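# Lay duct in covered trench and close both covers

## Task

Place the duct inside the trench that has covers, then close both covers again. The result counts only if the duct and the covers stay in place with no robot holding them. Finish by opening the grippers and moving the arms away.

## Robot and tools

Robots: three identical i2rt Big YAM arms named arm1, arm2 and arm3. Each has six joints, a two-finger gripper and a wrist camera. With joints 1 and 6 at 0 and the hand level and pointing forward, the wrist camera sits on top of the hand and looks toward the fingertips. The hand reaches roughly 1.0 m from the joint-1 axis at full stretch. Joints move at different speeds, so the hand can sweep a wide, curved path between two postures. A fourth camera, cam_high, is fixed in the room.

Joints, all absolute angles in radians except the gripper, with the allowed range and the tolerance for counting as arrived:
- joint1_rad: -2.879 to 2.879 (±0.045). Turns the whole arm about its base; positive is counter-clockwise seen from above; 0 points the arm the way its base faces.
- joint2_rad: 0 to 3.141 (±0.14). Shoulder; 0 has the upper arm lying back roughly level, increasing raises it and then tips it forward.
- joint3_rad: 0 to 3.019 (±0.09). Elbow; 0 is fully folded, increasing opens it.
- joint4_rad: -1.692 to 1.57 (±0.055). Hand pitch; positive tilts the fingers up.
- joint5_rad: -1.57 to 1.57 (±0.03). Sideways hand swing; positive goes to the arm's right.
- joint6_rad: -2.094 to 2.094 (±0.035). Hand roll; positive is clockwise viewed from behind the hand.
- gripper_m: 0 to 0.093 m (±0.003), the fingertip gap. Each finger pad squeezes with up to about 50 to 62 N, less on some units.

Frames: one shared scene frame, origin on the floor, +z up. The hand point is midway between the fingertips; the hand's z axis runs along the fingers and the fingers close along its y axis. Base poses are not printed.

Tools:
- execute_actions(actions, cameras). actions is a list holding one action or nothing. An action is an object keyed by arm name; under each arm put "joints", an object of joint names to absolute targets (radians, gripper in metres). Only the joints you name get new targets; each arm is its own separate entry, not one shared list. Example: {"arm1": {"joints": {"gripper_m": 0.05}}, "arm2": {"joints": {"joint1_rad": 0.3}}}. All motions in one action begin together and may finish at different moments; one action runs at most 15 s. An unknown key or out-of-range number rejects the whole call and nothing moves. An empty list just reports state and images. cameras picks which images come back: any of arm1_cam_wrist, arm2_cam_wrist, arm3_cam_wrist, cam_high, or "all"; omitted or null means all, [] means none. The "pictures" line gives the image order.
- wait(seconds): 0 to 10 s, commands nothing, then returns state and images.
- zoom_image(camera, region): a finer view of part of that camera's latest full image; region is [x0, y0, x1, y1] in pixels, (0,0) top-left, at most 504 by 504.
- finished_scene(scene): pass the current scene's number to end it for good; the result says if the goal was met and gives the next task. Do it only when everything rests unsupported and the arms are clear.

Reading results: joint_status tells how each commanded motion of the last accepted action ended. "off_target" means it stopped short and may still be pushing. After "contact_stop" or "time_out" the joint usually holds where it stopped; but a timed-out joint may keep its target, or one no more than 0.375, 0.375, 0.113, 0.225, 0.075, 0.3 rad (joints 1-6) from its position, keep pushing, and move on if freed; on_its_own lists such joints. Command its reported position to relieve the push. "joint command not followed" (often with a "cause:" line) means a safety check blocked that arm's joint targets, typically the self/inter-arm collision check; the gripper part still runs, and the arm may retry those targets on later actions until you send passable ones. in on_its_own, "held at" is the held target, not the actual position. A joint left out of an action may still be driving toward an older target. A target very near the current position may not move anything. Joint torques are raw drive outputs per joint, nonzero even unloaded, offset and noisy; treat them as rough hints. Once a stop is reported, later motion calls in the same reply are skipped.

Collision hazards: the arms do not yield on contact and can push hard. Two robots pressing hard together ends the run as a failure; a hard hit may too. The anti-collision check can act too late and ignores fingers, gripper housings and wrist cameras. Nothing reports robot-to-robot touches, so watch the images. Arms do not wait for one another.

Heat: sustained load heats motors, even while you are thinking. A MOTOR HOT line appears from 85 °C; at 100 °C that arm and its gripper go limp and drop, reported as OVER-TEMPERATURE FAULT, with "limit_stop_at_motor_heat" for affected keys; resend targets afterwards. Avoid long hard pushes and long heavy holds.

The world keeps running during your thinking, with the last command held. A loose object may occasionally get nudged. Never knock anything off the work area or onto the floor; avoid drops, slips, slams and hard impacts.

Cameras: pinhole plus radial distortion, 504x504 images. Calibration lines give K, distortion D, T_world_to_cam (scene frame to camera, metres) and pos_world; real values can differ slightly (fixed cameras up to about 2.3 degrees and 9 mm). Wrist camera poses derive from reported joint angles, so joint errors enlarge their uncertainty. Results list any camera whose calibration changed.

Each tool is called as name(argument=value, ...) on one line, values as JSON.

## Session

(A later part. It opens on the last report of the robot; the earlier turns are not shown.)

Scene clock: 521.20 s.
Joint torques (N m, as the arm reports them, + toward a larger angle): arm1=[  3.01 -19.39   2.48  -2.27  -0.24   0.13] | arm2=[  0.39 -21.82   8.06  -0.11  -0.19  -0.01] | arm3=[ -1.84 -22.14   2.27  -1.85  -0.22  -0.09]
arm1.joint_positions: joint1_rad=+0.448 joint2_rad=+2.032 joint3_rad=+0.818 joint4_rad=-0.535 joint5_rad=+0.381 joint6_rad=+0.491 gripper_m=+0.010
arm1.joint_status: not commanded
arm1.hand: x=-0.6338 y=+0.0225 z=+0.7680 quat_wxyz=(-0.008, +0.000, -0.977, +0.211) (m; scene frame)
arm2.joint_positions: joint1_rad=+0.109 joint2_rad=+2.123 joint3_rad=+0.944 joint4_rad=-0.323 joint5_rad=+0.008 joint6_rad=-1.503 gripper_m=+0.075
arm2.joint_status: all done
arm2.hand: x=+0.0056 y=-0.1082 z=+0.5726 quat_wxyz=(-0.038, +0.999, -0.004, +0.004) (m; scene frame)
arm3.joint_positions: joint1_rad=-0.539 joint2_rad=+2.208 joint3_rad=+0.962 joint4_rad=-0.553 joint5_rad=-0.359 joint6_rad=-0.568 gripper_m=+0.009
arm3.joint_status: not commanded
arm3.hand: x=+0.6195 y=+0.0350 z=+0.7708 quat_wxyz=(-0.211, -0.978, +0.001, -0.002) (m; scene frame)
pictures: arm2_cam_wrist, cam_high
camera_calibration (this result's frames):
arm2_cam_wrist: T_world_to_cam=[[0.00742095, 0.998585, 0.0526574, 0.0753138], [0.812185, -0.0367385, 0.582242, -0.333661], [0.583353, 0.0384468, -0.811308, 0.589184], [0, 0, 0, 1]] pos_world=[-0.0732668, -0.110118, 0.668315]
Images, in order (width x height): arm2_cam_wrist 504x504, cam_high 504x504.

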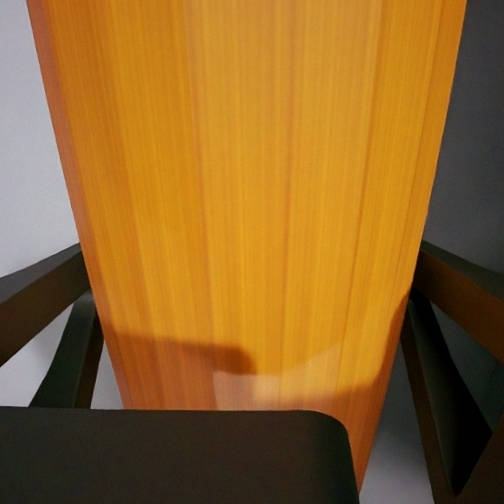

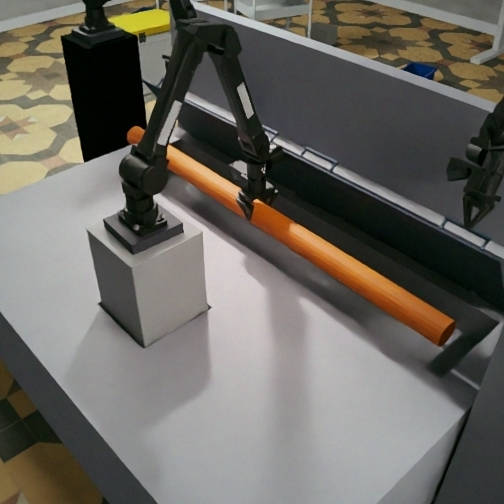

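execute_actions(actions=[{"arm2":{"joints":{"joint2_rad":2.03,"joint3_rad":0.95,"joint4_rad":-0.3}}}], cameras=["cam_high"])

zoom_image(camera="cam_high", region=[190, 80, 370, 260])

Scene clock: 526.57 s.
Joint torques (N m, as the arm reports them, + toward a larger angle): arm1=[  3.13 -19.45   2.5   -2.29  -0.23   0.13] | arm2=[  0.25 -22.54   4.23   0.81  -0.21   0.01] | arm3=[ -1.78 -22.16   2.24  -1.9   -0.16  -0.1 ]
arm1.joint_positions: joint1_rad=+0.448 joint2_rad=+2.032 joint3_rad=+0.818 joint4_rad=-0.535 joint5_rad=+0.381 joint6_rad=+0.491 gripper_m=+0.010
arm1.joint_status: not commanded
arm1.hand: x=-0.6338 y=+0.0225 z=+0.7680 quat_wxyz=(-0.008, +0.000, -0.977, +0.211) (m; scene frame)
arm2.joint_positions: joint1_rad=+0.109 joint2_rad=+2.123 joint3_rad=+0.927 joint4_rad=-0.321 joint5_rad=+0.008 joint6_rad=-1.503 gripper_m=+0.075
arm2.joint_status: all done
arm2.hand: x=+0.0062 y=-0.1177 z=+0.5700 quat_wxyz=(-0.031, +1.000, -0.004, +0.004) (m; scene frame)
arm3.joint_positions: joint1_rad=-0.539 joint2_rad=+2.208 joint3_rad=+0.962 joint4_rad=-0.553 joint5_rad=-0.360 joint6_rad=-0.568 gripper_m=+0.009
arm3.joint_status: not commanded
arm3.hand: x=+0.6195 y=+0.0348 z=+0.7708 quat_wxyz=(-0.211, -0.977, +0.001, -0.002) (m; scene frame)
pictures: cam_high
Images, in order (width x height): cam_high 504x504.

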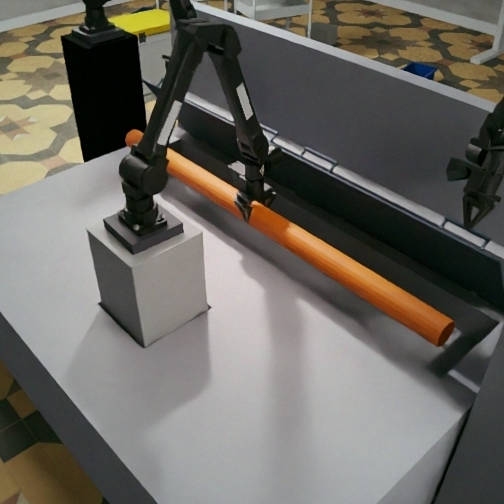

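Region (190, 80, 370, 260) of cam_high's 504x504 image, scaled by 2.800, with more detail than that image has.

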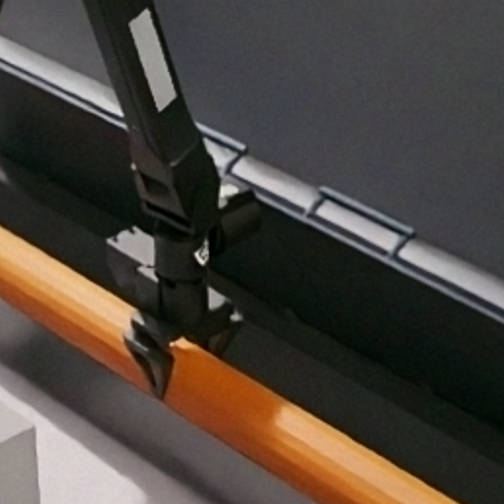

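execute_actions(actions=[{"arm2":{"joints":{"joint2_rad":2.1,"joint3_rad":0.855,"joint4_rad":-0.3}}}], cameras=["cam_high"])

Scene clock: 538.00 s.
Joint torques (N m, as the arm reports them, + toward a larger angle): arm1=[  2.88 -19.5    2.5   -2.27  -0.24   0.12] | arm2=[  0.43 -18.34   3.43   0.13  -0.23  -0.02] | arm3=[ -1.86 -22.17   2.31  -1.89  -0.16  -0.11]
arm1.joint_positions: joint1_rad=+0.448 joint2_rad=+2.032 joint3_rad=+0.818 joint4_rad=-0.535 joint5_rad=+0.381 joint6_rad=+0.491 gripper_m=+0.010
arm1.joint_status: not commanded
arm1.hand: x=-0.6338 y=+0.0225 z=+0.7680 quat_wxyz=(-0.008, +0.000, -0.977, +0.211) (m; scene frame)
arm2.joint_positions: joint1_rad=+0.109 joint2_rad=+2.154 joint3_rad=+0.828 joint4_rad=-0.303 joint5_rad=+0.008 joint6_rad=-1.503 gripper_m=+0.075
arm2.joint_status: all done
arm2.hand: x=+0.0103 y=-0.1841 z=+0.5463 quat_wxyz=(+0.026, +1.000, -0.004, +0.008) (m; scene frame)
arm3.joint_positions: joint1_rad=-0.539 joint2_rad=+2.208 joint3_rad=+0.962 joint4_rad=-0.553 joint5_rad=-0.360 joint6_rad=-0.568 gripper_m=+0.009
arm3.joint_status: not commanded
arm3.hand: x=+0.6195 y=+0.0348 z=+0.7708 quat_wxyz=(-0.211, -0.977, +0.001, -0.002) (m; scene frame)
pictures: cam_high
Images, in order (width x height): cam_high 504x504.

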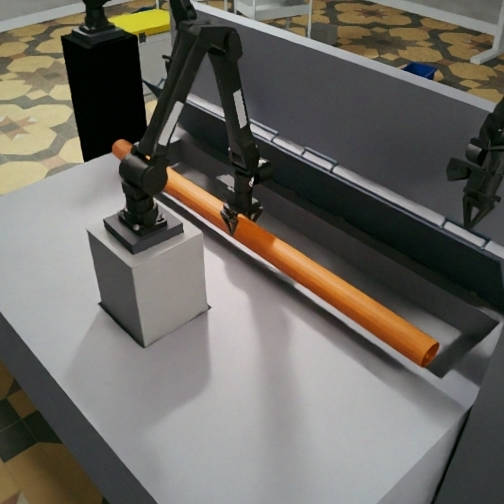

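execute_actions(actions=[{"arm2":{"joints":{"joint1_rad":0.125,"joint2_rad":2.135,"joint3_rad":0.862,"joint4_rad":0.035,"joint5_rad":0.014,"joint6_rad":-1.497}}}], cameras=["cam_high","arm2_cam_wrist"])

Scene clock: 540.27 s.
Joint torques (N m, as the arm reports them, + toward a larger angle): arm1=[  3.07 -19.34   2.48  -2.28  -0.24   0.13] | arm2=[  1.2  -19.23   3.8    1.76  -0.14   0.08] | arm3=[ -1.88 -22.09   2.3   -1.9   -0.16  -0.1 ]
arm1.joint_positions: joint1_rad=+0.448 joint2_rad=+2.032 joint3_rad=+0.818 joint4_rad=-0.535 joint5_rad=+0.381 joint6_rad=+0.491 gripper_m=+0.010
arm1.joint_status: not commanded
arm1.hand: x=-0.6338 y=+0.0225 z=+0.7680 quat_wxyz=(-0.008, +0.000, -0.977, +0.211) (m; scene frame)
arm2.joint_positions: joint1_rad=+0.118 joint2_rad=+2.182 joint3_rad=+0.834 joint4_rad=+0.003 joint5_rad=+0.014 joint6_rad=-1.501 gripper_m=+0.075
arm2.joint_status: all done
arm2.hand: x=+0.0032 y=-0.1155 z=+0.5429 quat_wxyz=(-0.116, +0.993, +0.000, +0.001) (m; scene frame)
arm3.joint_positions: joint1_rad=-0.539 joint2_rad=+2.208 joint3_rad=+0.962 joint4_rad=-0.553 joint5_rad=-0.360 joint6_rad=-0.568 gripper_m=+0.009
arm3.joint_status: not commanded
arm3.hand: x=+0.6195 y=+0.0348 z=+0.7708 quat_wxyz=(-0.211, -0.977, +0.001, -0.002) (m; scene frame)
pictures: arm2_cam_wrist, cam_high
camera_calibration (this result's frames):
arm2_cam_wrist: T_world_to_cam=[[0.000762709, 0.978301, 0.207187, -0.00205697], [0.815487, -0.120524, 0.566088, -0.315569], [0.578776, 0.168527, -0.797883, 0.574536], [0, 0, 0, 1]] pos_world=[-0.0751838, -0.132846, 0.637478]
Images, in order (width x height): arm2_cam_wrist 504x504, cam_high 504x504.

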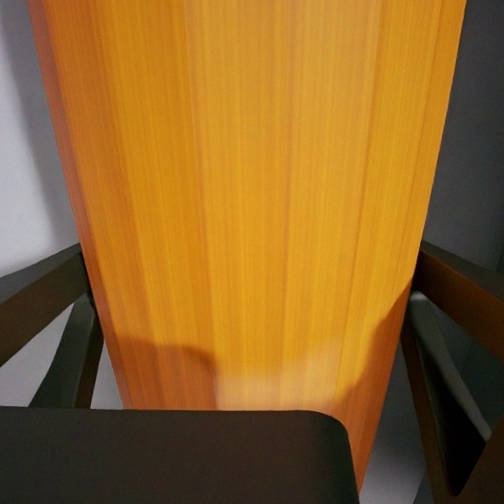

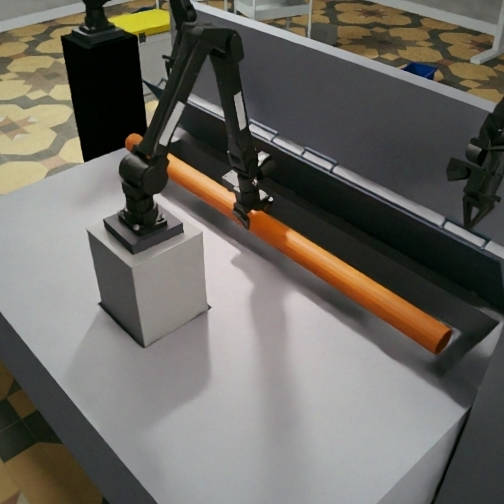

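execute_actions(actions=[{"arm2":{"joints":{"joint2_rad":2.208,"joint3_rad":0.92,"joint4_rad":0.052}}}], cameras=[])

execute_actions(actions=[{"arm2":{"joints":{"joint2_rad":2.281,"joint3_rad":0.975,"joint4_rad":0.07}}}], cameras=["cam_high","arm2_cam_wrist"])

Scene clock: 548.43 s.
Joint torques (N m, as the arm reports them, + toward a larger angle): arm1=[  2.92 -19.54   2.49  -2.3   -0.24   0.12] | arm2=[  1.45 -20.13   3.67   1.73  -0.17   0.1 ] | arm3=[ -1.93 -22.08   2.27  -1.89  -0.16  -0.1 ]
arm1.joint_positions: joint1_rad=+0.448 joint2_rad=+2.032 joint3_rad=+0.818 joint4_rad=-0.535 joint5_rad=+0.381 joint6_rad=+0.491 gripper_m=+0.010
arm1.joint_status: not commanded
arm1.hand: x=-0.6338 y=+0.0225 z=+0.7680 quat_wxyz=(-0.008, +0.000, -0.977, +0.211) (m; scene frame)
arm2.joint_positions: joint1_rad=+0.118 joint2_rad=+2.265 joint3_rad=+0.889 joint4_rad=+0.018 joint5_rad=+0.015 joint6_rad=-1.501 gripper_m=+0.075
arm2.joint_status: all done
arm2.hand: x=+0.0028 y=-0.1067 z=+0.5167 quat_wxyz=(-0.110, +0.994, +0.000, +0.002) (m; scene frame)
arm3.joint_positions: joint1_rad=-0.539 joint2_rad=+2.208 joint3_rad=+0.962 joint4_rad=-0.553 joint5_rad=-0.360 joint6_rad=-0.568 gripper_m=+0.009
arm3.joint_status: not commanded
arm3.hand: x=+0.6195 y=+0.0348 z=+0.7708 quat_wxyz=(-0.211, -0.977, +0.001, -0.002) (m; scene frame)
pictures: none
No camera images: the call's "cameras" was empty. Leave "cameras" out to get every camera's image.

Scene clock: 549.20 s.
Joint torques (N m, as the arm reports them, + toward a larger angle): arm1=[  2.89 -19.44   2.47  -2.29  -0.24   0.13] | arm2=[  1.64 -21.64   3.13   1.54  -0.16   0.13] | arm3=[ -1.92 -22.16   2.29  -1.9   -0.16  -0.1 ]
arm1.joint_positions: joint1_rad=+0.448 joint2_rad=+2.032 joint3_rad=+0.818 joint4_rad=-0.535 joint5_rad=+0.381 joint6_rad=+0.491 gripper_m=+0.010
arm1.joint_status: not commanded
arm1.hand: x=-0.6338 y=+0.0225 z=+0.7680 quat_wxyz=(-0.008, +0.000, -0.977, +0.211) (m; scene frame)
arm2.joint_positions: joint1_rad=+0.118 joint2_rad=+2.336 joint3_rad=+0.948 joint4_rad=+0.037 joint5_rad=+0.015 joint6_rad=-1.501 gripper_m=+0.075
arm2.joint_status: all done
arm2.hand: x=+0.0019 y=-0.0930 z=+0.4945 quat_wxyz=(-0.113, +0.994, +0.000, +0.001) (m; scene frame)
arm3.joint_positions: joint1_rad=-0.539 joint2_rad=+2.208 joint3_rad=+0.962 joint4_rad=-0.553 joint5_rad=-0.360 joint6_rad=-0.568 gripper_m=+0.009
arm3.joint_status: not commanded
arm3.hand: x=+0.6195 y=+0.0348 z=+0.7708 quat_wxyz=(-0.211, -0.977, +0.001, -0.002) (m; scene frame)
pictures: arm2_cam_wrist, cam_high
camera_calibration (this result's frames):
arm2_cam_wrist: T_world_to_cam=[[0.000720386, 0.979457, 0.201652, -0.0112242], [0.814816, -0.117477, 0.567692, -0.284905], [0.579719, 0.163901, -0.798162, 0.532519], [0, 0, 0, 1]] pos_world=[-0.0765583, -0.109756, 0.589037]
Images, in order (width x height): arm2_cam_wrist 504x504, cam_high 504x504.

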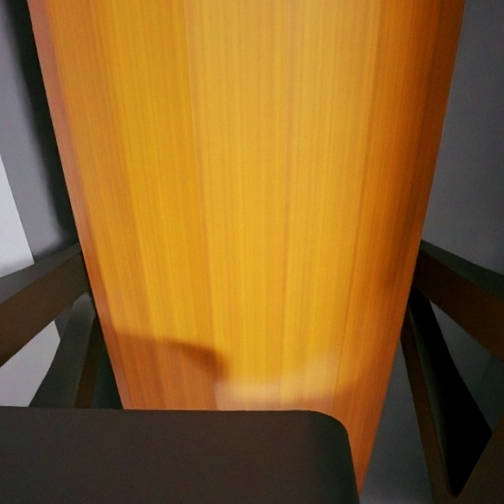

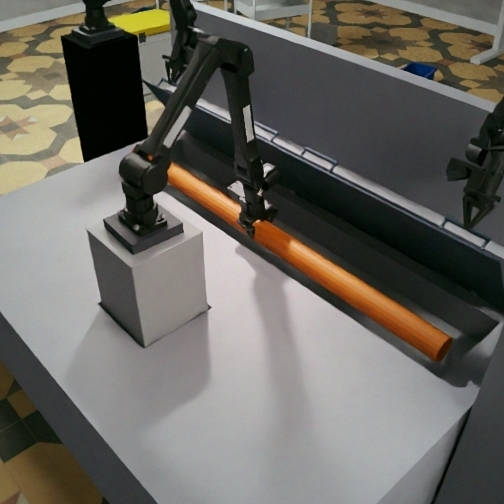

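zoom_image(camera="cam_high", region=[384, 270, 504, 410])

zoom_image(camera="cam_high", region=[100, 80, 260, 240])

Region (384, 270, 504, 410) of cam_high's 504x504 image, scaled by 3.600, with more detail than that image has; it fills the left 432 columns of this view, and the rest is white.

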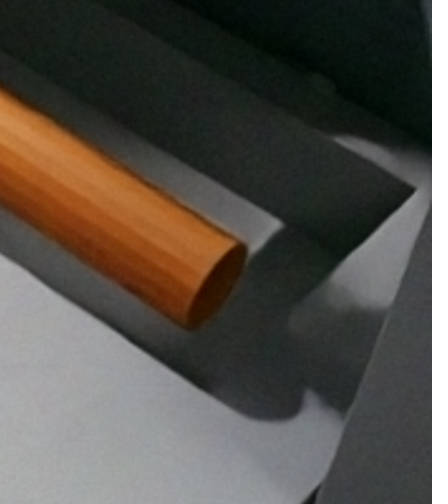

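Region (100, 80, 260, 240) of cam_high's 504x504 image, scaled by 3.150, with more detail than that image has.

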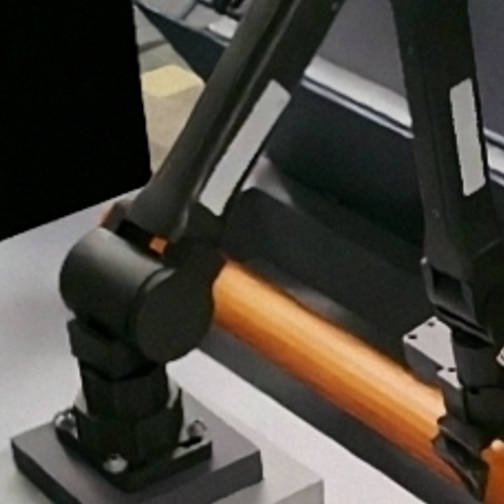

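execute_actions(actions=[{"arm2":{"joints":{"joint2_rad":2.345,"joint3_rad":1.03}}}], cameras=[])

execute_actions(actions=[{"arm2":{"joints":{"joint2_rad":2.408,"joint3_rad":1.083}}}], cameras=["cam_high","arm2_cam_wrist"])

Scene clock: 566.90 s.
Joint torques (N m, as the arm reports them, + toward a larger angle): arm1=[  2.95 -19.48   2.47  -2.26  -0.24   0.12] | arm2=[  1.35 -21.5    3.35   1.58  -0.15   0.1 ] | arm3=[ -1.87 -22.12   2.27  -1.85  -0.17  -0.1 ]
arm1.joint_positions: joint1_rad=+0.448 joint2_rad=+2.032 joint3_rad=+0.818 joint4_rad=-0.535 joint5_rad=+0.381 joint6_rad=+0.491 gripper_m=+0.010
arm1.joint_status: not commanded
arm1.hand: x=-0.6338 y=+0.0225 z=+0.7680 quat_wxyz=(-0.008, +0.000, -0.977, +0.211) (m; scene frame)
arm2.joint_positions: joint1_rad=+0.118 joint2_rad=+2.402 joint3_rad=+1.003 joint4_rad=+0.037 joint5_rad=+0.015 joint6_rad=-1.501 gripper_m=+0.075
arm2.joint_status: all done
arm2.hand: x=+0.0015 y=-0.0853 z=+0.4723 quat_wxyz=(-0.108, +0.994, +0.000, +0.002) (m; scene frame)
arm3.joint_positions: joint1_rad=-0.539 joint2_rad=+2.208 joint3_rad=+0.962 joint4_rad=-0.553 joint5_rad=-0.360 joint6_rad=-0.568 gripper_m=+0.009
arm3.joint_status: not commanded
arm3.hand: x=+0.6195 y=+0.0348 z=+0.7708 quat_wxyz=(-0.211, -0.977, +0.001, -0.002) (m; scene frame)
pictures: none
No camera images: the call's "cameras" was empty. Leave "cameras" out to get every camera's image.

Scene clock: 567.70 s.
Joint torques (N m, as the arm reports them, + toward a larger angle): arm1=[  3.06 -19.51   2.48  -2.27  -0.24   0.12] | arm2=[  1.53 -21.8    3.12   1.6   -0.12   0.11] | arm3=[ -1.92 -22.2    2.29  -1.87  -0.16  -0.11]
arm1.joint_positions: joint1_rad=+0.448 joint2_rad=+2.032 joint3_rad=+0.818 joint4_rad=-0.535 joint5_rad=+0.381 joint6_rad=+0.491 gripper_m=+0.010
arm1.joint_status: not commanded
arm1.hand: x=-0.6338 y=+0.0225 z=+0.7680 quat_wxyz=(-0.008, +0.000, -0.977, +0.211) (m; scene frame)
arm2.joint_positions: joint1_rad=+0.118 joint2_rad=+2.466 joint3_rad=+1.058 joint4_rad=+0.039 joint5_rad=+0.015 joint6_rad=-1.501 gripper_m=+0.075
arm2.joint_status: all done
arm2.hand: x=+0.0010 y=-0.0777 z=+0.4503 quat_wxyz=(-0.104, +0.995, +0.000, +0.002) (m; scene frame)
arm3.joint_positions: joint1_rad=-0.539 joint2_rad=+2.208 joint3_rad=+0.962 joint4_rad=-0.553 joint5_rad=-0.360 joint6_rad=-0.568 gripper_m=+0.009
arm3.joint_status: not commanded
arm3.hand: x=+0.6195 y=+0.0348 z=+0.7708 quat_wxyz=(-0.211, -0.977, +0.001, -0.002) (m; scene frame)
pictures: arm2_cam_wrist, cam_high
camera_calibration (this result's frames):
arm2_cam_wrist: T_world_to_cam=[[0.000549433, 0.982837, 0.184478, -0.00926779], [0.814109, -0.107568, 0.570662, -0.257892], [0.580711, 0.149872, -0.800196, 0.49514], [0, 0, 0, 1]] pos_world=[-0.0775759, -0.0928398, 0.545088]
Images, in order (width x height): arm2_cam_wrist 504x504, cam_high 504x504.

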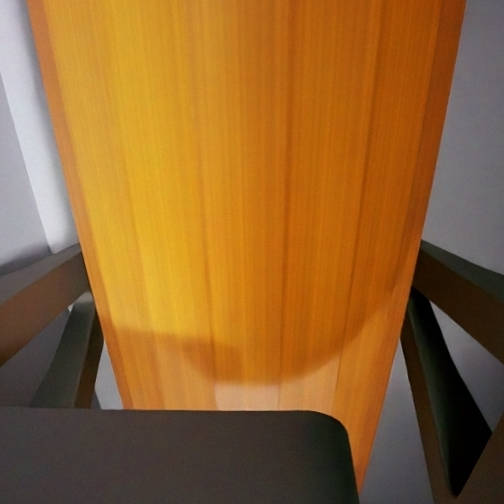

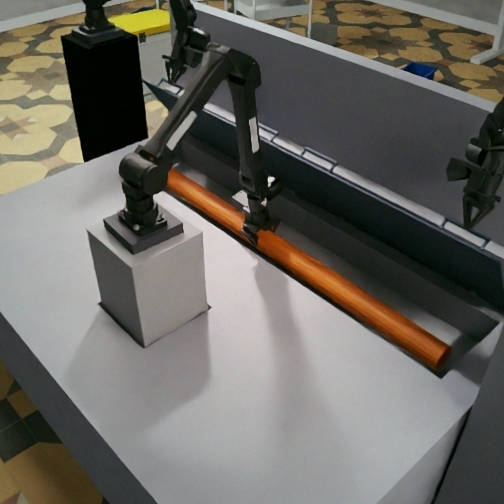

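execute_actions(actions=[{"arm2":{"joints":{"joint2_rad":2.49,"joint3_rad":1.158}}}], cameras=["cam_high"])

Scene clock: 571.87 s.
Joint torques (N m, as the arm reports them, + toward a larger angle): arm1=[  2.92 -19.37   2.5   -2.28  -0.24   0.12] | arm2=[  1.31 -22.17   2.95   1.56  -0.16   0.11] | arm3=[ -1.87 -22.33   2.31  -1.87  -0.15  -0.1 ]
arm1.joint_positions: joint1_rad=+0.448 joint2_rad=+2.032 joint3_rad=+0.818 joint4_rad=-0.535 joint5_rad=+0.381 joint6_rad=+0.491 gripper_m=+0.010
arm1.joint_status: not commanded
arm1.hand: x=-0.6338 y=+0.0225 z=+0.7680 quat_wxyz=(-0.008, +0.000, -0.977, +0.211) (m; scene frame)
arm2.joint_positions: joint1_rad=+0.118 joint2_rad=+2.551 joint3_rad=+1.137 joint4_rad=+0.041 joint5_rad=+0.015 joint6_rad=-1.501 gripper_m=+0.075
arm2.joint_status: all done
arm2.hand: x=+0.0003 y=-0.0665 z=+0.4205 quat_wxyz=(-0.103, +0.995, +0.000, +0.002) (m; scene frame)
arm3.joint_positions: joint1_rad=-0.539 joint2_rad=+2.208 joint3_rad=+0.962 joint4_rad=-0.553 joint5_rad=-0.360 joint6_rad=-0.568 gripper_m=+0.009
arm3.joint_status: not commanded
arm3.hand: x=+0.6195 y=+0.0348 z=+0.7708 quat_wxyz=(-0.211, -0.977, +0.001, -0.002) (m; scene frame)
pictures: cam_high
Images, in order (width x height): cam_high 504x504.

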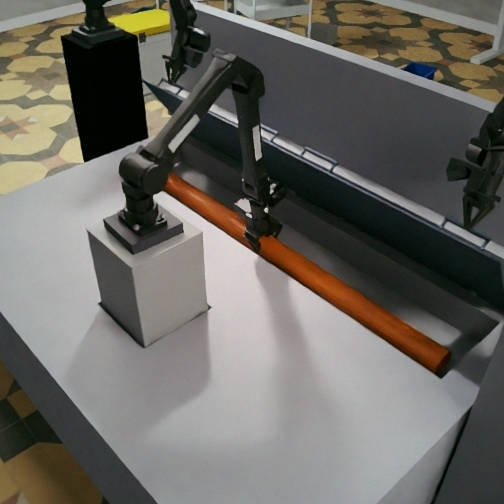

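execute_actions(actions=[{"arm2":{"joints":{"joint2_rad":2.547,"joint3_rad":1.203}}}], cameras=["cam_high"])

Scene clock: 574.23 s.
Joint torques (N m, as the arm reports them, + toward a larger angle): arm1=[  3.09 -19.44   2.48  -2.29  -0.25   0.12] | arm2=[  1.33 -22.74   2.82   1.46  -0.14   0.1 ] | arm3=[ -1.92 -22.17   2.29  -1.89  -0.16  -0.1 ]
arm1.joint_positions: joint1_rad=+0.448 joint2_rad=+2.032 joint3_rad=+0.818 joint4_rad=-0.535 joint5_rad=+0.381 joint6_rad=+0.491 gripper_m=+0.010
arm1.joint_status: not commanded
arm1.hand: x=-0.6338 y=+0.0225 z=+0.7680 quat_wxyz=(-0.008, +0.000, -0.977, +0.211) (m; scene frame)
arm2.joint_positions: joint1_rad=+0.118 joint2_rad=+2.606 joint3_rad=+1.180 joint4_rad=+0.041 joint5_rad=+0.015 joint6_rad=-1.501 gripper_m=+0.075
arm2.joint_status: all done
arm2.hand: x=+0.0004 y=-0.0657 z=+0.3997 quat_wxyz=(-0.097, +0.995, +0.000, +0.002) (m; scene frame)
arm3.joint_positions: joint1_rad=-0.539 joint2_rad=+2.208 joint3_rad=+0.962 joint4_rad=-0.553 joint5_rad=-0.360 joint6_rad=-0.568 gripper_m=+0.009
arm3.joint_status: not commanded
arm3.hand: x=+0.6195 y=+0.0348 z=+0.7708 quat_wxyz=(-0.211, -0.977, +0.001, -0.002) (m; scene frame)
pictures: cam_high
Images, in order (width x height): cam_high 504x504.

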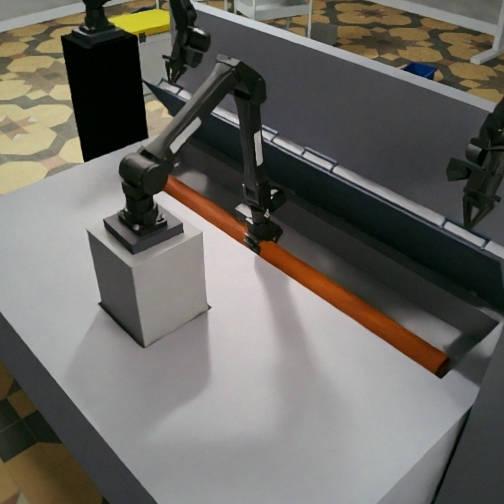

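execute_actions(actions=[{"arm2":{"joints":{"joint2_rad":2.6,"joint3_rad":1.245}}}], cameras=["cam_high"])

Scene clock: 576.00 s.
Joint torques (N m, as the arm reports them, + toward a larger angle): arm1=[  2.97 -19.43   2.5   -2.29  -0.24   0.12] | arm2=[  1.53 -22.47   2.83   1.58  -0.16   0.12] | arm3=[ -1.97 -22.19   2.26  -1.9   -0.16  -0.1 ]
arm1.joint_positions: joint1_rad=+0.448 joint2_rad=+2.032 joint3_rad=+0.818 joint4_rad=-0.535 joint5_rad=+0.381 joint6_rad=+0.491 gripper_m=+0.010
arm1.joint_status: not commanded
arm1.hand: x=-0.6338 y=+0.0225 z=+0.7680 quat_wxyz=(-0.008, +0.000, -0.977, +0.211) (m; scene frame)
arm2.joint_positions: joint1_rad=+0.118 joint2_rad=+2.647 joint3_rad=+1.222 joint4_rad=+0.042 joint5_rad=+0.015 joint6_rad=-1.501 gripper_m=+0.075
arm2.joint_status: all done
arm2.hand: x=+0.0000 y=-0.0601 z=+0.3848 quat_wxyz=(-0.097, +0.995, +0.000, +0.002) (m; scene frame)
arm3.joint_positions: joint1_rad=-0.539 joint2_rad=+2.208 joint3_rad=+0.962 joint4_rad=-0.553 joint5_rad=-0.360 joint6_rad=-0.568 gripper_m=+0.009
arm3.joint_status: not commanded
arm3.hand: x=+0.6195 y=+0.0348 z=+0.7708 quat_wxyz=(-0.211, -0.977, +0.001, -0.002) (m; scene frame)
pictures: cam_high
Images, in order (width x height): cam_high 504x504.

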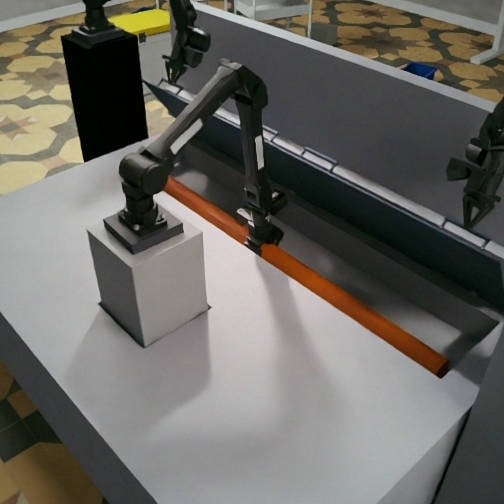

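execute_actions(actions=[{"arm2":{"joints":{"joint2_rad":2.64,"joint3_rad":1.272}}}], cameras=["cam_high","arm2_cam_wrist"])

Scene clock: 577.63 s.
Joint torques (N m, as the arm reports them, + toward a larger angle): arm1=[  3.   -19.43   2.51  -2.23  -0.24   0.13] | arm2=[  1.36 -18.78   4.51   1.46  -0.15   0.1 ] | arm3=[ -1.86 -22.31   2.27  -1.86  -0.16  -0.1 ]
arm1.joint_positions: joint1_rad=+0.448 joint2_rad=+2.032 joint3_rad=+0.818 joint4_rad=-0.535 joint5_rad=+0.381 joint6_rad=+0.491 gripper_m=+0.010
arm1.joint_status: not commanded
arm1.hand: x=-0.6338 y=+0.0225 z=+0.7680 quat_wxyz=(-0.008, +0.000, -0.977, +0.211) (m; scene frame)
arm2.joint_positions: joint1_rad=+0.118 joint2_rad=+2.648 joint3_rad=+1.223 joint4_rad=+0.042 joint5_rad=+0.015 joint6_rad=-1.501 gripper_m=+0.075
arm2.joint_status: all done
arm2.hand: x=+0.0000 y=-0.0601 z=+0.3842 quat_wxyz=(-0.097, +0.995, +0.000, +0.002) (m; scene frame)
arm3.joint_positions: joint1_rad=-0.539 joint2_rad=+2.208 joint3_rad=+0.962 joint4_rad=-0.553 joint5_rad=-0.360 joint6_rad=-0.568 gripper_m=+0.009
arm3.joint_status: not commanded
arm3.hand: x=+0.6195 y=+0.0348 z=+0.7708 quat_wxyz=(-0.211, -0.977, +0.001, -0.002) (m; scene frame)
pictures: arm2_cam_wrist, cam_high
camera_calibration (this result's frames):
arm2_cam_wrist: T_world_to_cam=[[0.000418128, 0.985531, 0.169497, -0.00843767], [0.813493, -0.0989107, 0.573102, -0.217865], [0.581575, 0.137645, -0.801763, 0.439999], [0, 0, 0, 1]] pos_world=[-0.0786576, -0.0737974, 0.479064]
Images, in order (width x height): arm2_cam_wrist 504x504, cam_high 504x504.

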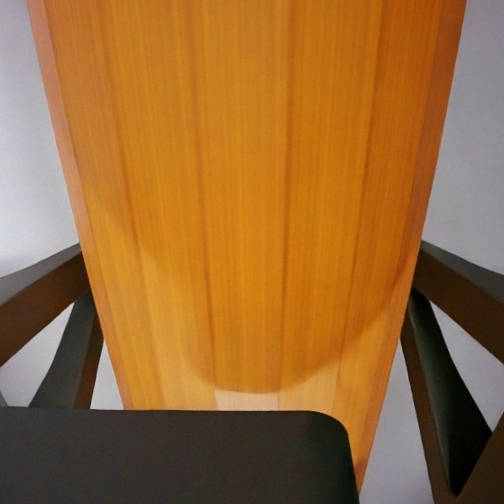

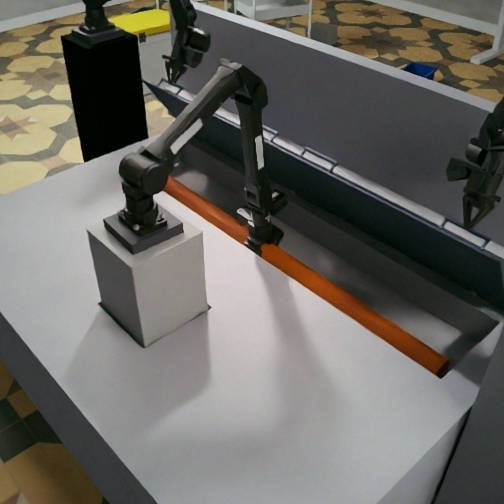

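execute_actions(actions=[{"arm2":{"joints":{"joint2_rad":2.645,"joint3_rad":1.232,"gripper_m":0.09}}}], cameras=["cam_high","arm2_cam_wrist"])

Scene clock: 581.27 s.
Joint torques (N m, as the arm reports them, + toward a larger angle): arm1=[  2.88 -19.36   2.47  -2.26  -0.25   0.13] | arm2=[  1.22 -19.06   1.79   1.08  -0.15   0.12] | arm3=[ -1.83 -22.34   2.28  -1.87  -0.16  -0.09]
arm1.joint_positions: joint1_rad=+0.448 joint2_rad=+2.032 joint3_rad=+0.818 joint4_rad=-0.535 joint5_rad=+0.381 joint6_rad=+0.491 gripper_m=+0.010
arm1.joint_status: not commanded
arm1.hand: x=-0.6338 y=+0.0225 z=+0.7680 quat_wxyz=(-0.008, +0.000, -0.977, +0.211) (m; scene frame)
arm2.joint_positions: joint1_rad=+0.118 joint2_rad=+2.649 joint3_rad=+1.223 joint4_rad=+0.051 joint5_rad=+0.015 joint6_rad=-1.500 gripper_m=+0.090
arm2.joint_status: all done
arm2.hand: x=-0.0001 y=-0.0579 z=+0.3845 quat_wxyz=(-0.101, +0.995, -0.001, +0.002) (m; scene frame)
arm3.joint_positions: joint1_rad=-0.539 joint2_rad=+2.208 joint3_rad=+0.962 joint4_rad=-0.553 joint5_rad=-0.360 joint6_rad=-0.568 gripper_m=+0.009
arm3.joint_status: not commanded
arm3.hand: x=+0.6195 y=+0.0348 z=+0.7708 quat_wxyz=(-0.211, -0.977, +0.001, -0.002) (m; scene frame)
pictures: arm2_cam_wrist, cam_high
camera_calibration (this result's frames):
arm2_cam_wrist: T_world_to_cam=[[0.0012577, 0.98394, 0.178494, -0.0142554], [0.813873, -0.10472, 0.571528, -0.217417], [0.581041, 0.144552, -0.800934, 0.440105], [0, 0, 0, 1]] pos_world=[-0.0787514, -0.0723596, 0.479299]
Images, in order (width x height): arm2_cam_wrist 504x504, cam_high 504x504.

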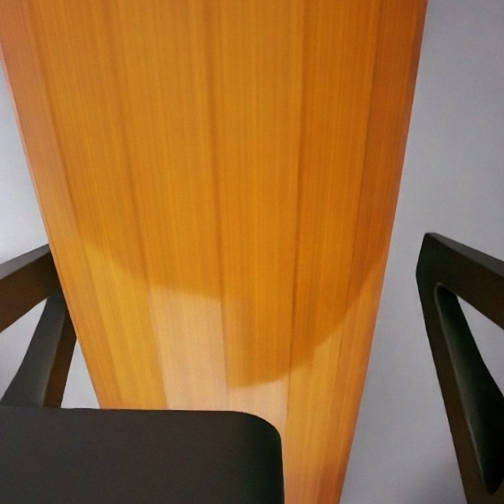

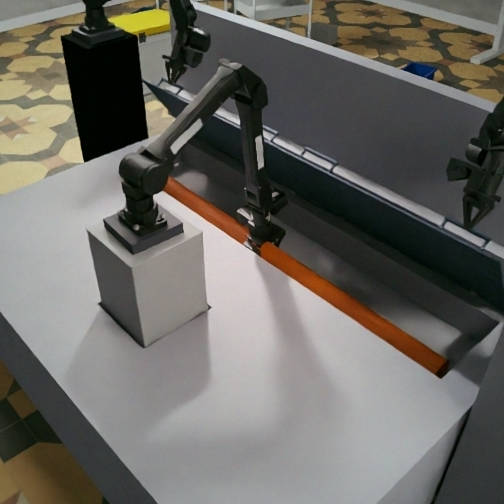

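execute_actions(actions=[{"arm2":{"joints":{"joint2_rad":2.543,"joint3_rad":1.143,"joint4_rad":0.012,"gripper_m":0.093}}}], cameras=[])

execute_actions(actions=[{"arm2":{"joints":{"joint2_rad":2.425,"joint3_rad":1.075,"joint4_rad":-0.04}}}], cameras=["cam_high","arm2_cam_wrist"])

Scene clock: 591.13 s.
Joint torques (N m, as the arm reports them, + toward a larger angle): arm1=[  2.94 -19.48   2.47  -2.24  -0.24   0.12] | arm2=[  1.37 -19.28   1.12  -0.15  -0.15   0.09] | arm3=[ -1.86 -22.21   2.28  -1.85  -0.16  -0.1 ]
arm1.joint_positions: joint1_rad=+0.448 joint2_rad=+2.032 joint3_rad=+0.818 joint4_rad=-0.535 joint5_rad=+0.381 joint6_rad=+0.491 gripper_m=+0.010
arm1.joint_status: not commanded
arm1.hand: x=-0.6338 y=+0.0225 z=+0.7680 quat_wxyz=(-0.008, +0.000, -0.977, +0.211) (m; scene frame)
arm2.joint_positions: joint1_rad=+0.118 joint2_rad=+2.564 joint3_rad=+1.143 joint4_rad=+0.024 joint5_rad=+0.015 joint6_rad=-1.501 gripper_m=+0.093
arm2.joint_status: all done
arm2.hand: x=+0.0008 y=-0.0727 z=+0.4144 quat_wxyz=(-0.091, +0.996, -0.001, +0.003) (m; scene frame)
arm3.joint_positions: joint1_rad=-0.539 joint2_rad=+2.208 joint3_rad=+0.962 joint4_rad=-0.553 joint5_rad=-0.360 joint6_rad=-0.568 gripper_m=+0.009
arm3.joint_status: not commanded
arm3.hand: x=+0.6195 y=+0.0348 z=+0.7708 quat_wxyz=(-0.211, -0.977, +0.001, -0.002) (m; scene frame)
pictures: none
No camera images: the call's "cameras" was empty. Leave "cameras" out to get every camera's image.

Scene clock: 592.10 s.
Joint torques (N m, as the arm reports them, + toward a larger angle): arm1=[  2.99 -19.47   2.5   -2.28  -0.24   0.13] | arm2=[  1.36 -17.78   1.85  -0.42  -0.14   0.13] | arm3=[ -1.9  -22.24   2.29  -1.87  -0.17  -0.1 ]
arm1.joint_positions: joint1_rad=+0.448 joint2_rad=+2.032 joint3_rad=+0.818 joint4_rad=-0.535 joint5_rad=+0.381 joint6_rad=+0.491 gripper_m=+0.010
arm1.joint_status: not commanded
arm1.hand: x=-0.6338 y=+0.0225 z=+0.7680 quat_wxyz=(-0.008, +0.000, -0.977, +0.211) (m; scene frame)
arm2.joint_positions: joint1_rad=+0.118 joint2_rad=+2.438 joint3_rad=+1.072 joint4_rad=-0.027 joint5_rad=+0.015 joint6_rad=-1.503 gripper_m=+0.093
arm2.joint_status: all done
arm2.hand: x=+0.0007 y=-0.0735 z=+0.4615 quat_wxyz=(-0.092, +0.996, +0.001, +0.003) (m; scene frame)
arm3.joint_positions: joint1_rad=-0.539 joint2_rad=+2.208 joint3_rad=+0.962 joint4_rad=-0.553 joint5_rad=-0.360 joint6_rad=-0.568 gripper_m=+0.009
arm3.joint_status: not commanded
arm3.hand: x=+0.6195 y=+0.0348 z=+0.7708 quat_wxyz=(-0.211, -0.977, +0.001, -0.002) (m; scene frame)
pictures: arm2_cam_wrist, cam_high
camera_calibration (this result's frames):
arm2_cam_wrist: T_world_to_cam=[[-0.0015597, 0.987038, 0.160479, -0.00410008], [0.813094, -0.0921682, 0.574789, -0.264277], [0.58213, 0.131381, -0.802411, 0.503262], [0, 0, 0, 1]] pos_world=[-0.0780887, -0.0864302, 0.556385]
Images, in order (width x height): arm2_cam_wrist 504x504, cam_high 504x504.

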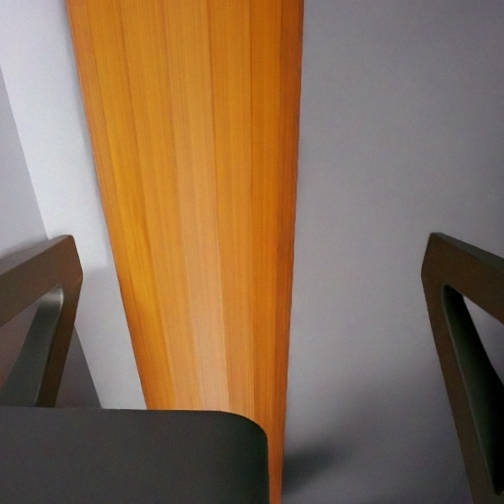

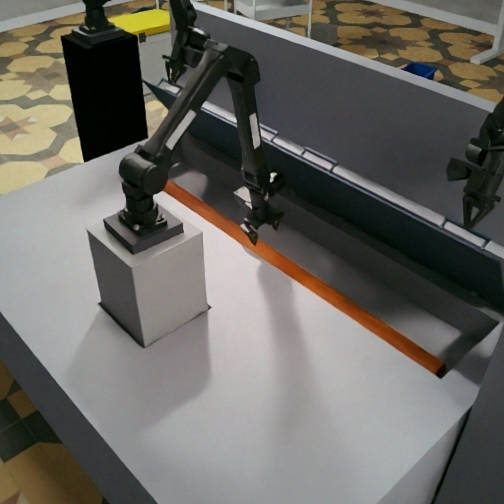

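execute_actions(actions=[{"arm2":{"joints":{"joint2_rad":2.31,"joint3_rad":0.922,"joint4_rad":-0.025}}}], cameras=[])

execute_actions(actions=[{"arm2":{"joints":{"joint2_rad":2.14,"joint3_rad":0.77,"joint4_rad":-0.1}}}], cameras=[])

execute_actions(actions=[{"arm2":{"joints":{"joint2_rad":1.66,"joint3_rad":0.5,"joint4_rad":-0.45}}}], cameras=["cam_high"])

Scene clock: 596.93 s.
Joint torques (N m, as the arm reports them, + toward a larger angle): arm1=[  2.85 -19.52   2.51  -2.26  -0.23   0.12] | arm2=[  1.49 -17.53   1.37   0.43  -0.16   0.13] | arm3=[ -1.99 -22.16   2.28  -1.85  -0.15  -0.1 ]
arm1.joint_positions: joint1_rad=+0.448 joint2_rad=+2.032 joint3_rad=+0.818 joint4_rad=-0.535 joint5_rad=+0.381 joint6_rad=+0.491 gripper_m=+0.010
arm1.joint_status: not commanded
arm1.hand: x=-0.6338 y=+0.0225 z=+0.7680 quat_wxyz=(-0.008, +0.000, -0.977, +0.211) (m; scene frame)
arm2.joint_positions: joint1_rad=+0.118 joint2_rad=+2.330 joint3_rad=+0.921 joint4_rad=-0.027 joint5_rad=+0.015 joint6_rad=-1.503 gripper_m=+0.093
arm2.joint_status: all done
arm2.hand: x=+0.0040 y=-0.1227 z=+0.4912 quat_wxyz=(-0.071, +0.997, +0.001, +0.004) (m; scene frame)
arm3.joint_positions: joint1_rad=-0.539 joint2_rad=+2.208 joint3_rad=+0.962 joint4_rad=-0.553 joint5_rad=-0.360 joint6_rad=-0.568 gripper_m=+0.009
arm3.joint_status: not commanded
arm3.hand: x=+0.6195 y=+0.0348 z=+0.7708 quat_wxyz=(-0.211, -0.977, +0.001, -0.002) (m; scene frame)
pictures: none
No camera images: the call's "cameras" was empty. Leave "cameras" out to get every camera's image.

Scene clock: 597.80 s.
Joint torques (N m, as the arm reports them, + toward a larger angle): arm1=[  3.06 -19.51   2.45  -2.25  -0.24   0.12] | arm2=[  1.21 -15.07   1.85  -0.19  -0.15   0.12] | arm3=[ -1.89 -22.28   2.28  -1.85  -0.17  -0.1 ]
arm1.joint_positions: joint1_rad=+0.448 joint2_rad=+2.032 joint3_rad=+0.818 joint4_rad=-0.535 joint5_rad=+0.381 joint6_rad=+0.491 gripper_m=+0.010
arm1.joint_status: not commanded
arm1.hand: x=-0.6338 y=+0.0225 z=+0.7680 quat_wxyz=(-0.008, +0.000, -0.977, +0.211) (m; scene frame)
arm2.joint_positions: joint1_rad=+0.118 joint2_rad=+2.153 joint3_rad=+0.766 joint4_rad=-0.089 joint5_rad=+0.015 joint6_rad=-1.503 gripper_m=+0.093
arm2.joint_status: all done
arm2.hand: x=+0.0071 y=-0.1691 z=+0.5424 quat_wxyz=(-0.052, +0.999, +0.001, +0.006) (m; scene frame)
arm3.joint_positions: joint1_rad=-0.539 joint2_rad=+2.208 joint3_rad=+0.962 joint4_rad=-0.553 joint5_rad=-0.360 joint6_rad=-0.568 gripper_m=+0.009
arm3.joint_status: not commanded
arm3.hand: x=+0.6195 y=+0.0348 z=+0.7708 quat_wxyz=(-0.211, -0.977, +0.001, -0.002) (m; scene frame)
pictures: none
No camera images: the call's "cameras" was empty. Leave "cameras" out to get every camera's image.

Scene clock: 599.00 s.
Joint torques (N m, as the arm reports them, + toward a larger angle): arm1=[  2.97 -19.4    2.5   -2.28  -0.24   0.13] | arm2=[ 1.22 -8.62  3.13 -0.67 -0.15  0.1 ] | arm3=[ -2.   -22.18   2.29  -1.87  -0.16  -0.1 ]
arm1.joint_positions: joint1_rad=+0.448 joint2_rad=+2.032 joint3_rad=+0.818 joint4_rad=-0.535 joint5_rad=+0.381 joint6_rad=+0.491 gripper_m=+0.010
arm1.joint_status: not commanded
arm1.hand: x=-0.6338 y=+0.0225 z=+0.7680 quat_wxyz=(-0.008, +0.000, -0.977, +0.211) (m; scene frame)
arm2.joint_positions: joint1_rad=+0.118 joint2_rad=+1.668 joint3_rad=+0.492 joint4_rad=-0.435 joint5_rad=+0.015 joint6_rad=-1.503 gripper_m=+0.093
arm2.joint_status: all done
arm2.hand: x=+0.0149 y=-0.2864 z=+0.6550 quat_wxyz=(+0.016, +1.000, +0.001, +0.010) (m; scene frame)
arm3.joint_positions: joint1_rad=-0.539 joint2_rad=+2.208 joint3_rad=+0.962 joint4_rad=-0.553 joint5_rad=-0.360 joint6_rad=-0.568 gripper_m=+0.009
arm3.joint_status: not commanded
arm3.hand: x=+0.6195 y=+0.0348 z=+0.7708 quat_wxyz=(-0.211, -0.977, +0.001, -0.002) (m; scene frame)
pictures: cam_high
Images, in order (width x height): cam_high 504x504.

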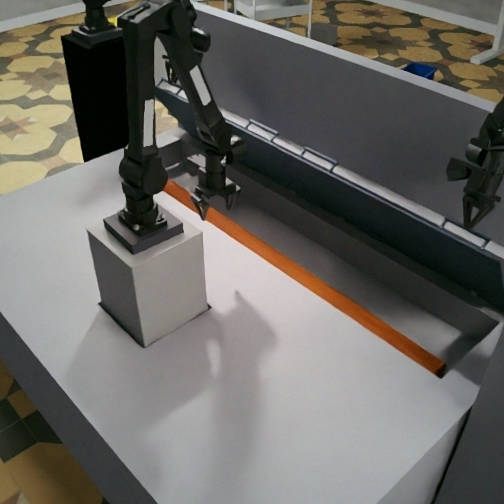

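execute_actions(actions=[{"arm1":{"joints":{"joint1_rad":0.22,"joint2_rad":2.052,"joint3_rad":0.716,"joint4_rad":-0.266,"joint5_rad":0.232,"joint6_rad":0.227}},"arm3":{"joints":{"joint1_rad":-0.292,"joint2_rad":2.218,"joint3_rad":0.836,"joint4_rad":-0.232,"joint5_rad":-0.229,"joint6_rad":-0.29}}}], cameras=["cam_high"])

Scene clock: 608.40 s.
Joint torques (N m, as the arm reports them, + toward a larger angle): arm1=[  1.98 -19.44   0.15  -0.16  -0.15  -0.01] | arm2=[ 1.27 -9.6   3.26 -0.55 -0.14  0.1 ] | arm3=[ -1.15 -23.13  -0.63  -0.6   -0.37   0.04]
arm1.joint_positions: joint1_rad=+0.198 joint2_rad=+2.104 joint3_rad=+0.731 joint4_rad=-0.253 joint5_rad=+0.247 joint6_rad=+0.230 gripper_m=+0.010
arm1.joint_status: all done
arm1.hand: x=-0.6344 y=-0.0443 z=+0.7241 quat_wxyz=(+0.001, -0.008, -0.991, +0.130) (m; scene frame)
arm2.joint_positions: joint1_rad=+0.118 joint2_rad=+1.668 joint3_rad=+0.492 joint4_rad=-0.435 joint5_rad=+0.015 joint6_rad=-1.503 gripper_m=+0.093
arm2.joint_status: not commanded
arm2.hand: x=+0.0149 y=-0.2864 z=+0.6550 quat_wxyz=(+0.016, +1.000, +0.001, +0.010) (m; scene frame)
arm3.joint_positions: joint1_rad=-0.280 joint2_rad=+2.287 joint3_rad=+0.852 joint4_rad=-0.216 joint5_rad=-0.226 joint6_rad=-0.295 gripper_m=+0.009
arm3.joint_status: all done
arm3.hand: x=+0.6182 y=-0.0426 z=+0.7196 quat_wxyz=(-0.120, -0.993, -0.008, -0.006) (m; scene frame)
pictures: cam_high
Images, in order (width x height): cam_high 504x504.

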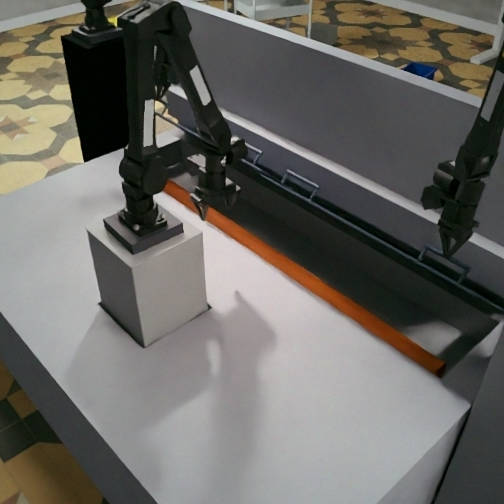

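execute_actions(actions=[{"arm1":{"joints":{"joint1_rad":-0.08,"joint2_rad":2.215,"joint3_rad":0.746,"joint4_rad":-0.047,"joint5_rad":-0.024,"joint6_rad":-0.09}},"arm3":{"joints":{"joint1_rad":-0.012,"joint2_rad":2.365,"joint3_rad":0.853,"joint4_rad":0.0,"joint5_rad":0.024,"joint6_rad":0.008}}}], cameras=[])

Scene clock: 610.53 s.
Joint torques (N m, as the arm reports them, + toward a larger angle): arm1=[  1.52 -21.29  -0.35   0.24  -0.66  -0.13] | arm2=[ 1.6  -9.36  3.29 -0.58 -0.17  0.08] | arm3=[ -0.2  -24.45  -1.45   0.15   0.41   0.1 ]
arm1.joint_positions: joint1_rad=-0.091 joint2_rad=+2.280 joint3_rad=+0.751 joint4_rad=-0.041 joint5_rad=+0.002 joint6_rad=-0.079 gripper_m=+0.010
arm1.joint_status: all done
arm1.hand: x=-0.6351 y=-0.1003 z=+0.6635 quat_wxyz=(+0.000, -0.002, -1.000, +0.005) (m; scene frame)
arm2.joint_positions: joint1_rad=+0.118 joint2_rad=+1.668 joint3_rad=+0.492 joint4_rad=-0.435 joint5_rad=+0.015 joint6_rad=-1.503 gripper_m=+0.093
arm2.joint_status: not commanded
arm2.hand: x=+0.0149 y=-0.2864 z=+0.6550 quat_wxyz=(+0.016, +1.000, +0.001, +0.010) (m; scene frame)
arm3.joint_positions: joint1_rad=-0.009 joint2_rad=+2.445 joint3_rad=+0.866 joint4_rad=+0.004 joint5_rad=+0.013 joint6_rad=-0.002 gripper_m=+0.009
arm3.joint_status: all done
arm3.hand: x=+0.6175 y=-0.0981 z=+0.6610 quat_wxyz=(+0.005, -1.000, -0.001, -0.001) (m; scene frame)
pictures: none
No camera images: the call's "cameras" was empty. Leave "cameras" out to get every camera's image.

execute_actions(actions=[{"arm1":{"joints":{"joint1_rad":-0.328,"joint2_rad":2.455,"joint3_rad":0.925,"joint4_rad":-0.07,"joint5_rad":-0.27,"joint6_rad":-0.346}},"arm3":{"joints":{"joint1_rad":0.226,"joint2_rad":2.592,"joint3_rad":1.027,"joint4_rad":-0.012,"joint5_rad":0.28,"joint6_rad":0.256}}}], cameras=["cam_high"])

Scene clock: 614.23 s.
Joint torques (N m, as the arm reports them, + toward a larger angle): arm1=[  0.68 -24.52  -1.67  -0.43  -1.16  -0.14] | arm2=[ 1.35 -9.53  3.2  -0.68 -0.17  0.11] | arm3=[ -0.14 -26.59  -2.47  -0.46   1.47   0.11]
arm1.joint_positions: joint1_rad=-0.330 joint2_rad=+2.538 joint3_rad=+0.937 joint4_rad=-0.052 joint5_rad=-0.235 joint6_rad=-0.333 gripper_m=+0.010
arm1.joint_status: joint5_rad time_out (moved -0.237 of -0.272); the others done
arm1.on_its_own: joint5_rad reads -0.235 and still pushes toward -0.270 since a time_out
arm1.hand: x=-0.6345 y=-0.1425 z=+0.5849 quat_wxyz=(+0.002, +0.001, -0.993, -0.120) (m; scene frame)
arm2.joint_positions: joint1_rad=+0.118 joint2_rad=+1.668 joint3_rad=+0.492 joint4_rad=-0.435 joint5_rad=+0.015 joint6_rad=-1.503 gripper_m=+0.093
arm2.joint_status: not commanded
arm2.hand: x=+0.0149 y=-0.2864 z=+0.6550 quat_wxyz=(+0.016, +1.000, +0.001, +0.010) (m; scene frame)
arm3.joint_positions: joint1_rad=+0.227 joint2_rad=+2.683 joint3_rad=+1.048 joint4_rad=+0.002 joint5_rad=+0.249 joint6_rad=+0.247 gripper_m=+0.009
arm3.joint_status: joint5_rad time_out (moved +0.236 of +0.267); the others done
arm3.on_its_own: joint5_rad reads +0.249 and still pushes toward +0.280 since a time_out
arm3.hand: x=+0.6170 y=-0.1418 z=+0.5836 quat_wxyz=(+0.127, -0.992, +0.001, +0.001) (m; scene frame)
pictures: cam_high
Images, in order (width x height): cam_high 504x504.

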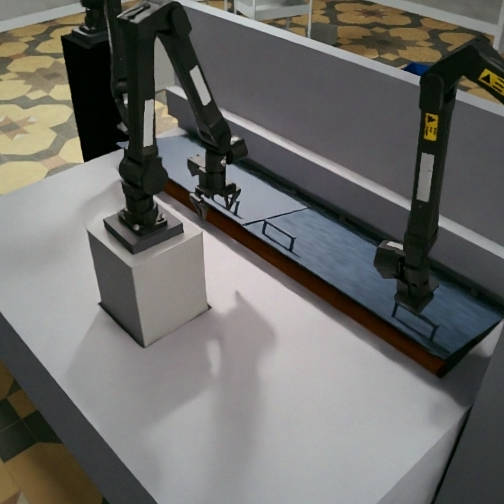

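execute_actions(actions=[{"arm1":{"joints":{"joint1_rad":-0.492,"joint2_rad":2.795,"joint3_rad":1.237,"joint4_rad":-0.268,"joint5_rad":-0.458,"joint6_rad":-0.562}},"arm3":{"joints":{"joint1_rad":0.397,"joint2_rad":2.917,"joint3_rad":1.34,"joint4_rad":-0.2,"joint5_rad":0.481,"joint6_rad":0.472}}}], cameras=["cam_high"])

Scene clock: 631.37 s.
Joint torques (N m, as the arm reports them, + toward a larger angle): arm1=[  0.15 -19.32  -0.32  -0.92  -0.53  -0.26] | arm2=[ 1.56 -9.29  3.19 -0.58 -0.15  0.11] | arm3=[  0.39 -20.5   -0.6   -0.95   0.7    0.17]
arm1.joint_positions: joint1_rad=-0.485 joint2_rad=+2.812 joint3_rad=+1.232 joint4_rad=-0.247 joint5_rad=-0.446 joint6_rad=-0.540 gripper_m=+0.010
arm1.joint_status: all done
arm1.hand: x=-0.6343 y=-0.1637 z=+0.5032 quat_wxyz=(+0.003, +0.002, -0.969, -0.249) (m; scene frame)
arm2.joint_positions: joint1_rad=+0.118 joint2_rad=+1.668 joint3_rad=+0.492 joint4_rad=-0.435 joint5_rad=+0.015 joint6_rad=-1.503 gripper_m=+0.093
arm2.joint_status: not commanded
arm2.hand: x=+0.0149 y=-0.2864 z=+0.6550 quat_wxyz=(+0.016, +1.000, +0.001, +0.010) (m; scene frame)
arm3.joint_positions: joint1_rad=+0.392 joint2_rad=+2.935 joint3_rad=+1.337 joint4_rad=-0.183 joint5_rad=+0.472 joint6_rad=+0.458 gripper_m=+0.009
arm3.joint_status: all done
arm3.hand: x=+0.6174 y=-0.1648 z=+0.5055 quat_wxyz=(+0.253, -0.967, +0.003, +0.005) (m; scene frame)
pictures: cam_high
Images, in order (width x height): cam_high 504x504.

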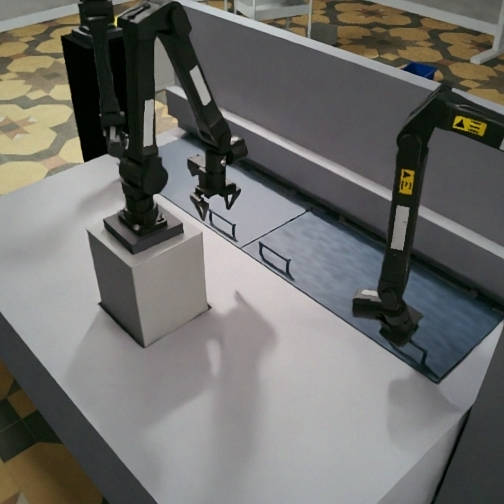

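execute_actions(actions=[{"arm1":{"joints":{"joint2_rad":2.822,"joint3_rad":1.243}},"arm3":{"joints":{"joint2_rad":2.948,"joint3_rad":1.348}}}], cameras=[])

Scene clock: 633.07 s.
Joint torques (N m, as the arm reports them, + toward a larger angle): arm1=[  0.17 -17.06  -0.13  -0.62  -0.5   -0.22] | arm2=[ 1.2  -9.68  3.27 -0.54 -0.14  0.11] | arm3=[  0.37 -17.92  -0.32  -0.54   0.65   0.14]
arm1.joint_positions: joint1_rad=-0.485 joint2_rad=+2.814 joint3_rad=+1.236 joint4_rad=-0.256 joint5_rad=-0.446 joint6_rad=-0.543 gripper_m=+0.010
arm1.joint_status: all done
arm1.hand: x=-0.6348 y=-0.1634 z=+0.5027 quat_wxyz=(+0.005, +0.003, -0.968, -0.250) (m; scene frame)
arm2.joint_positions: joint1_rad=+0.118 joint2_rad=+1.668 joint3_rad=+0.492 joint4_rad=-0.435 joint5_rad=+0.015 joint6_rad=-1.503 gripper_m=+0.093
arm2.joint_status: not commanded
arm2.hand: x=+0.0149 y=-0.2864 z=+0.6550 quat_wxyz=(+0.016, +1.000, +0.001, +0.010) (m; scene frame)
arm3.joint_positions: joint1_rad=+0.392 joint2_rad=+2.937 joint3_rad=+1.341 joint4_rad=-0.191 joint5_rad=+0.474 joint6_rad=+0.461 gripper_m=+0.009
arm3.joint_status: all done
arm3.hand: x=+0.6178 y=-0.1645 z=+0.5050 quat_wxyz=(+0.255, -0.967, +0.004, +0.003) (m; scene frame)
pictures: none
No camera images: the call's "cameras" was empty. Leave "cameras" out to get every camera's image.


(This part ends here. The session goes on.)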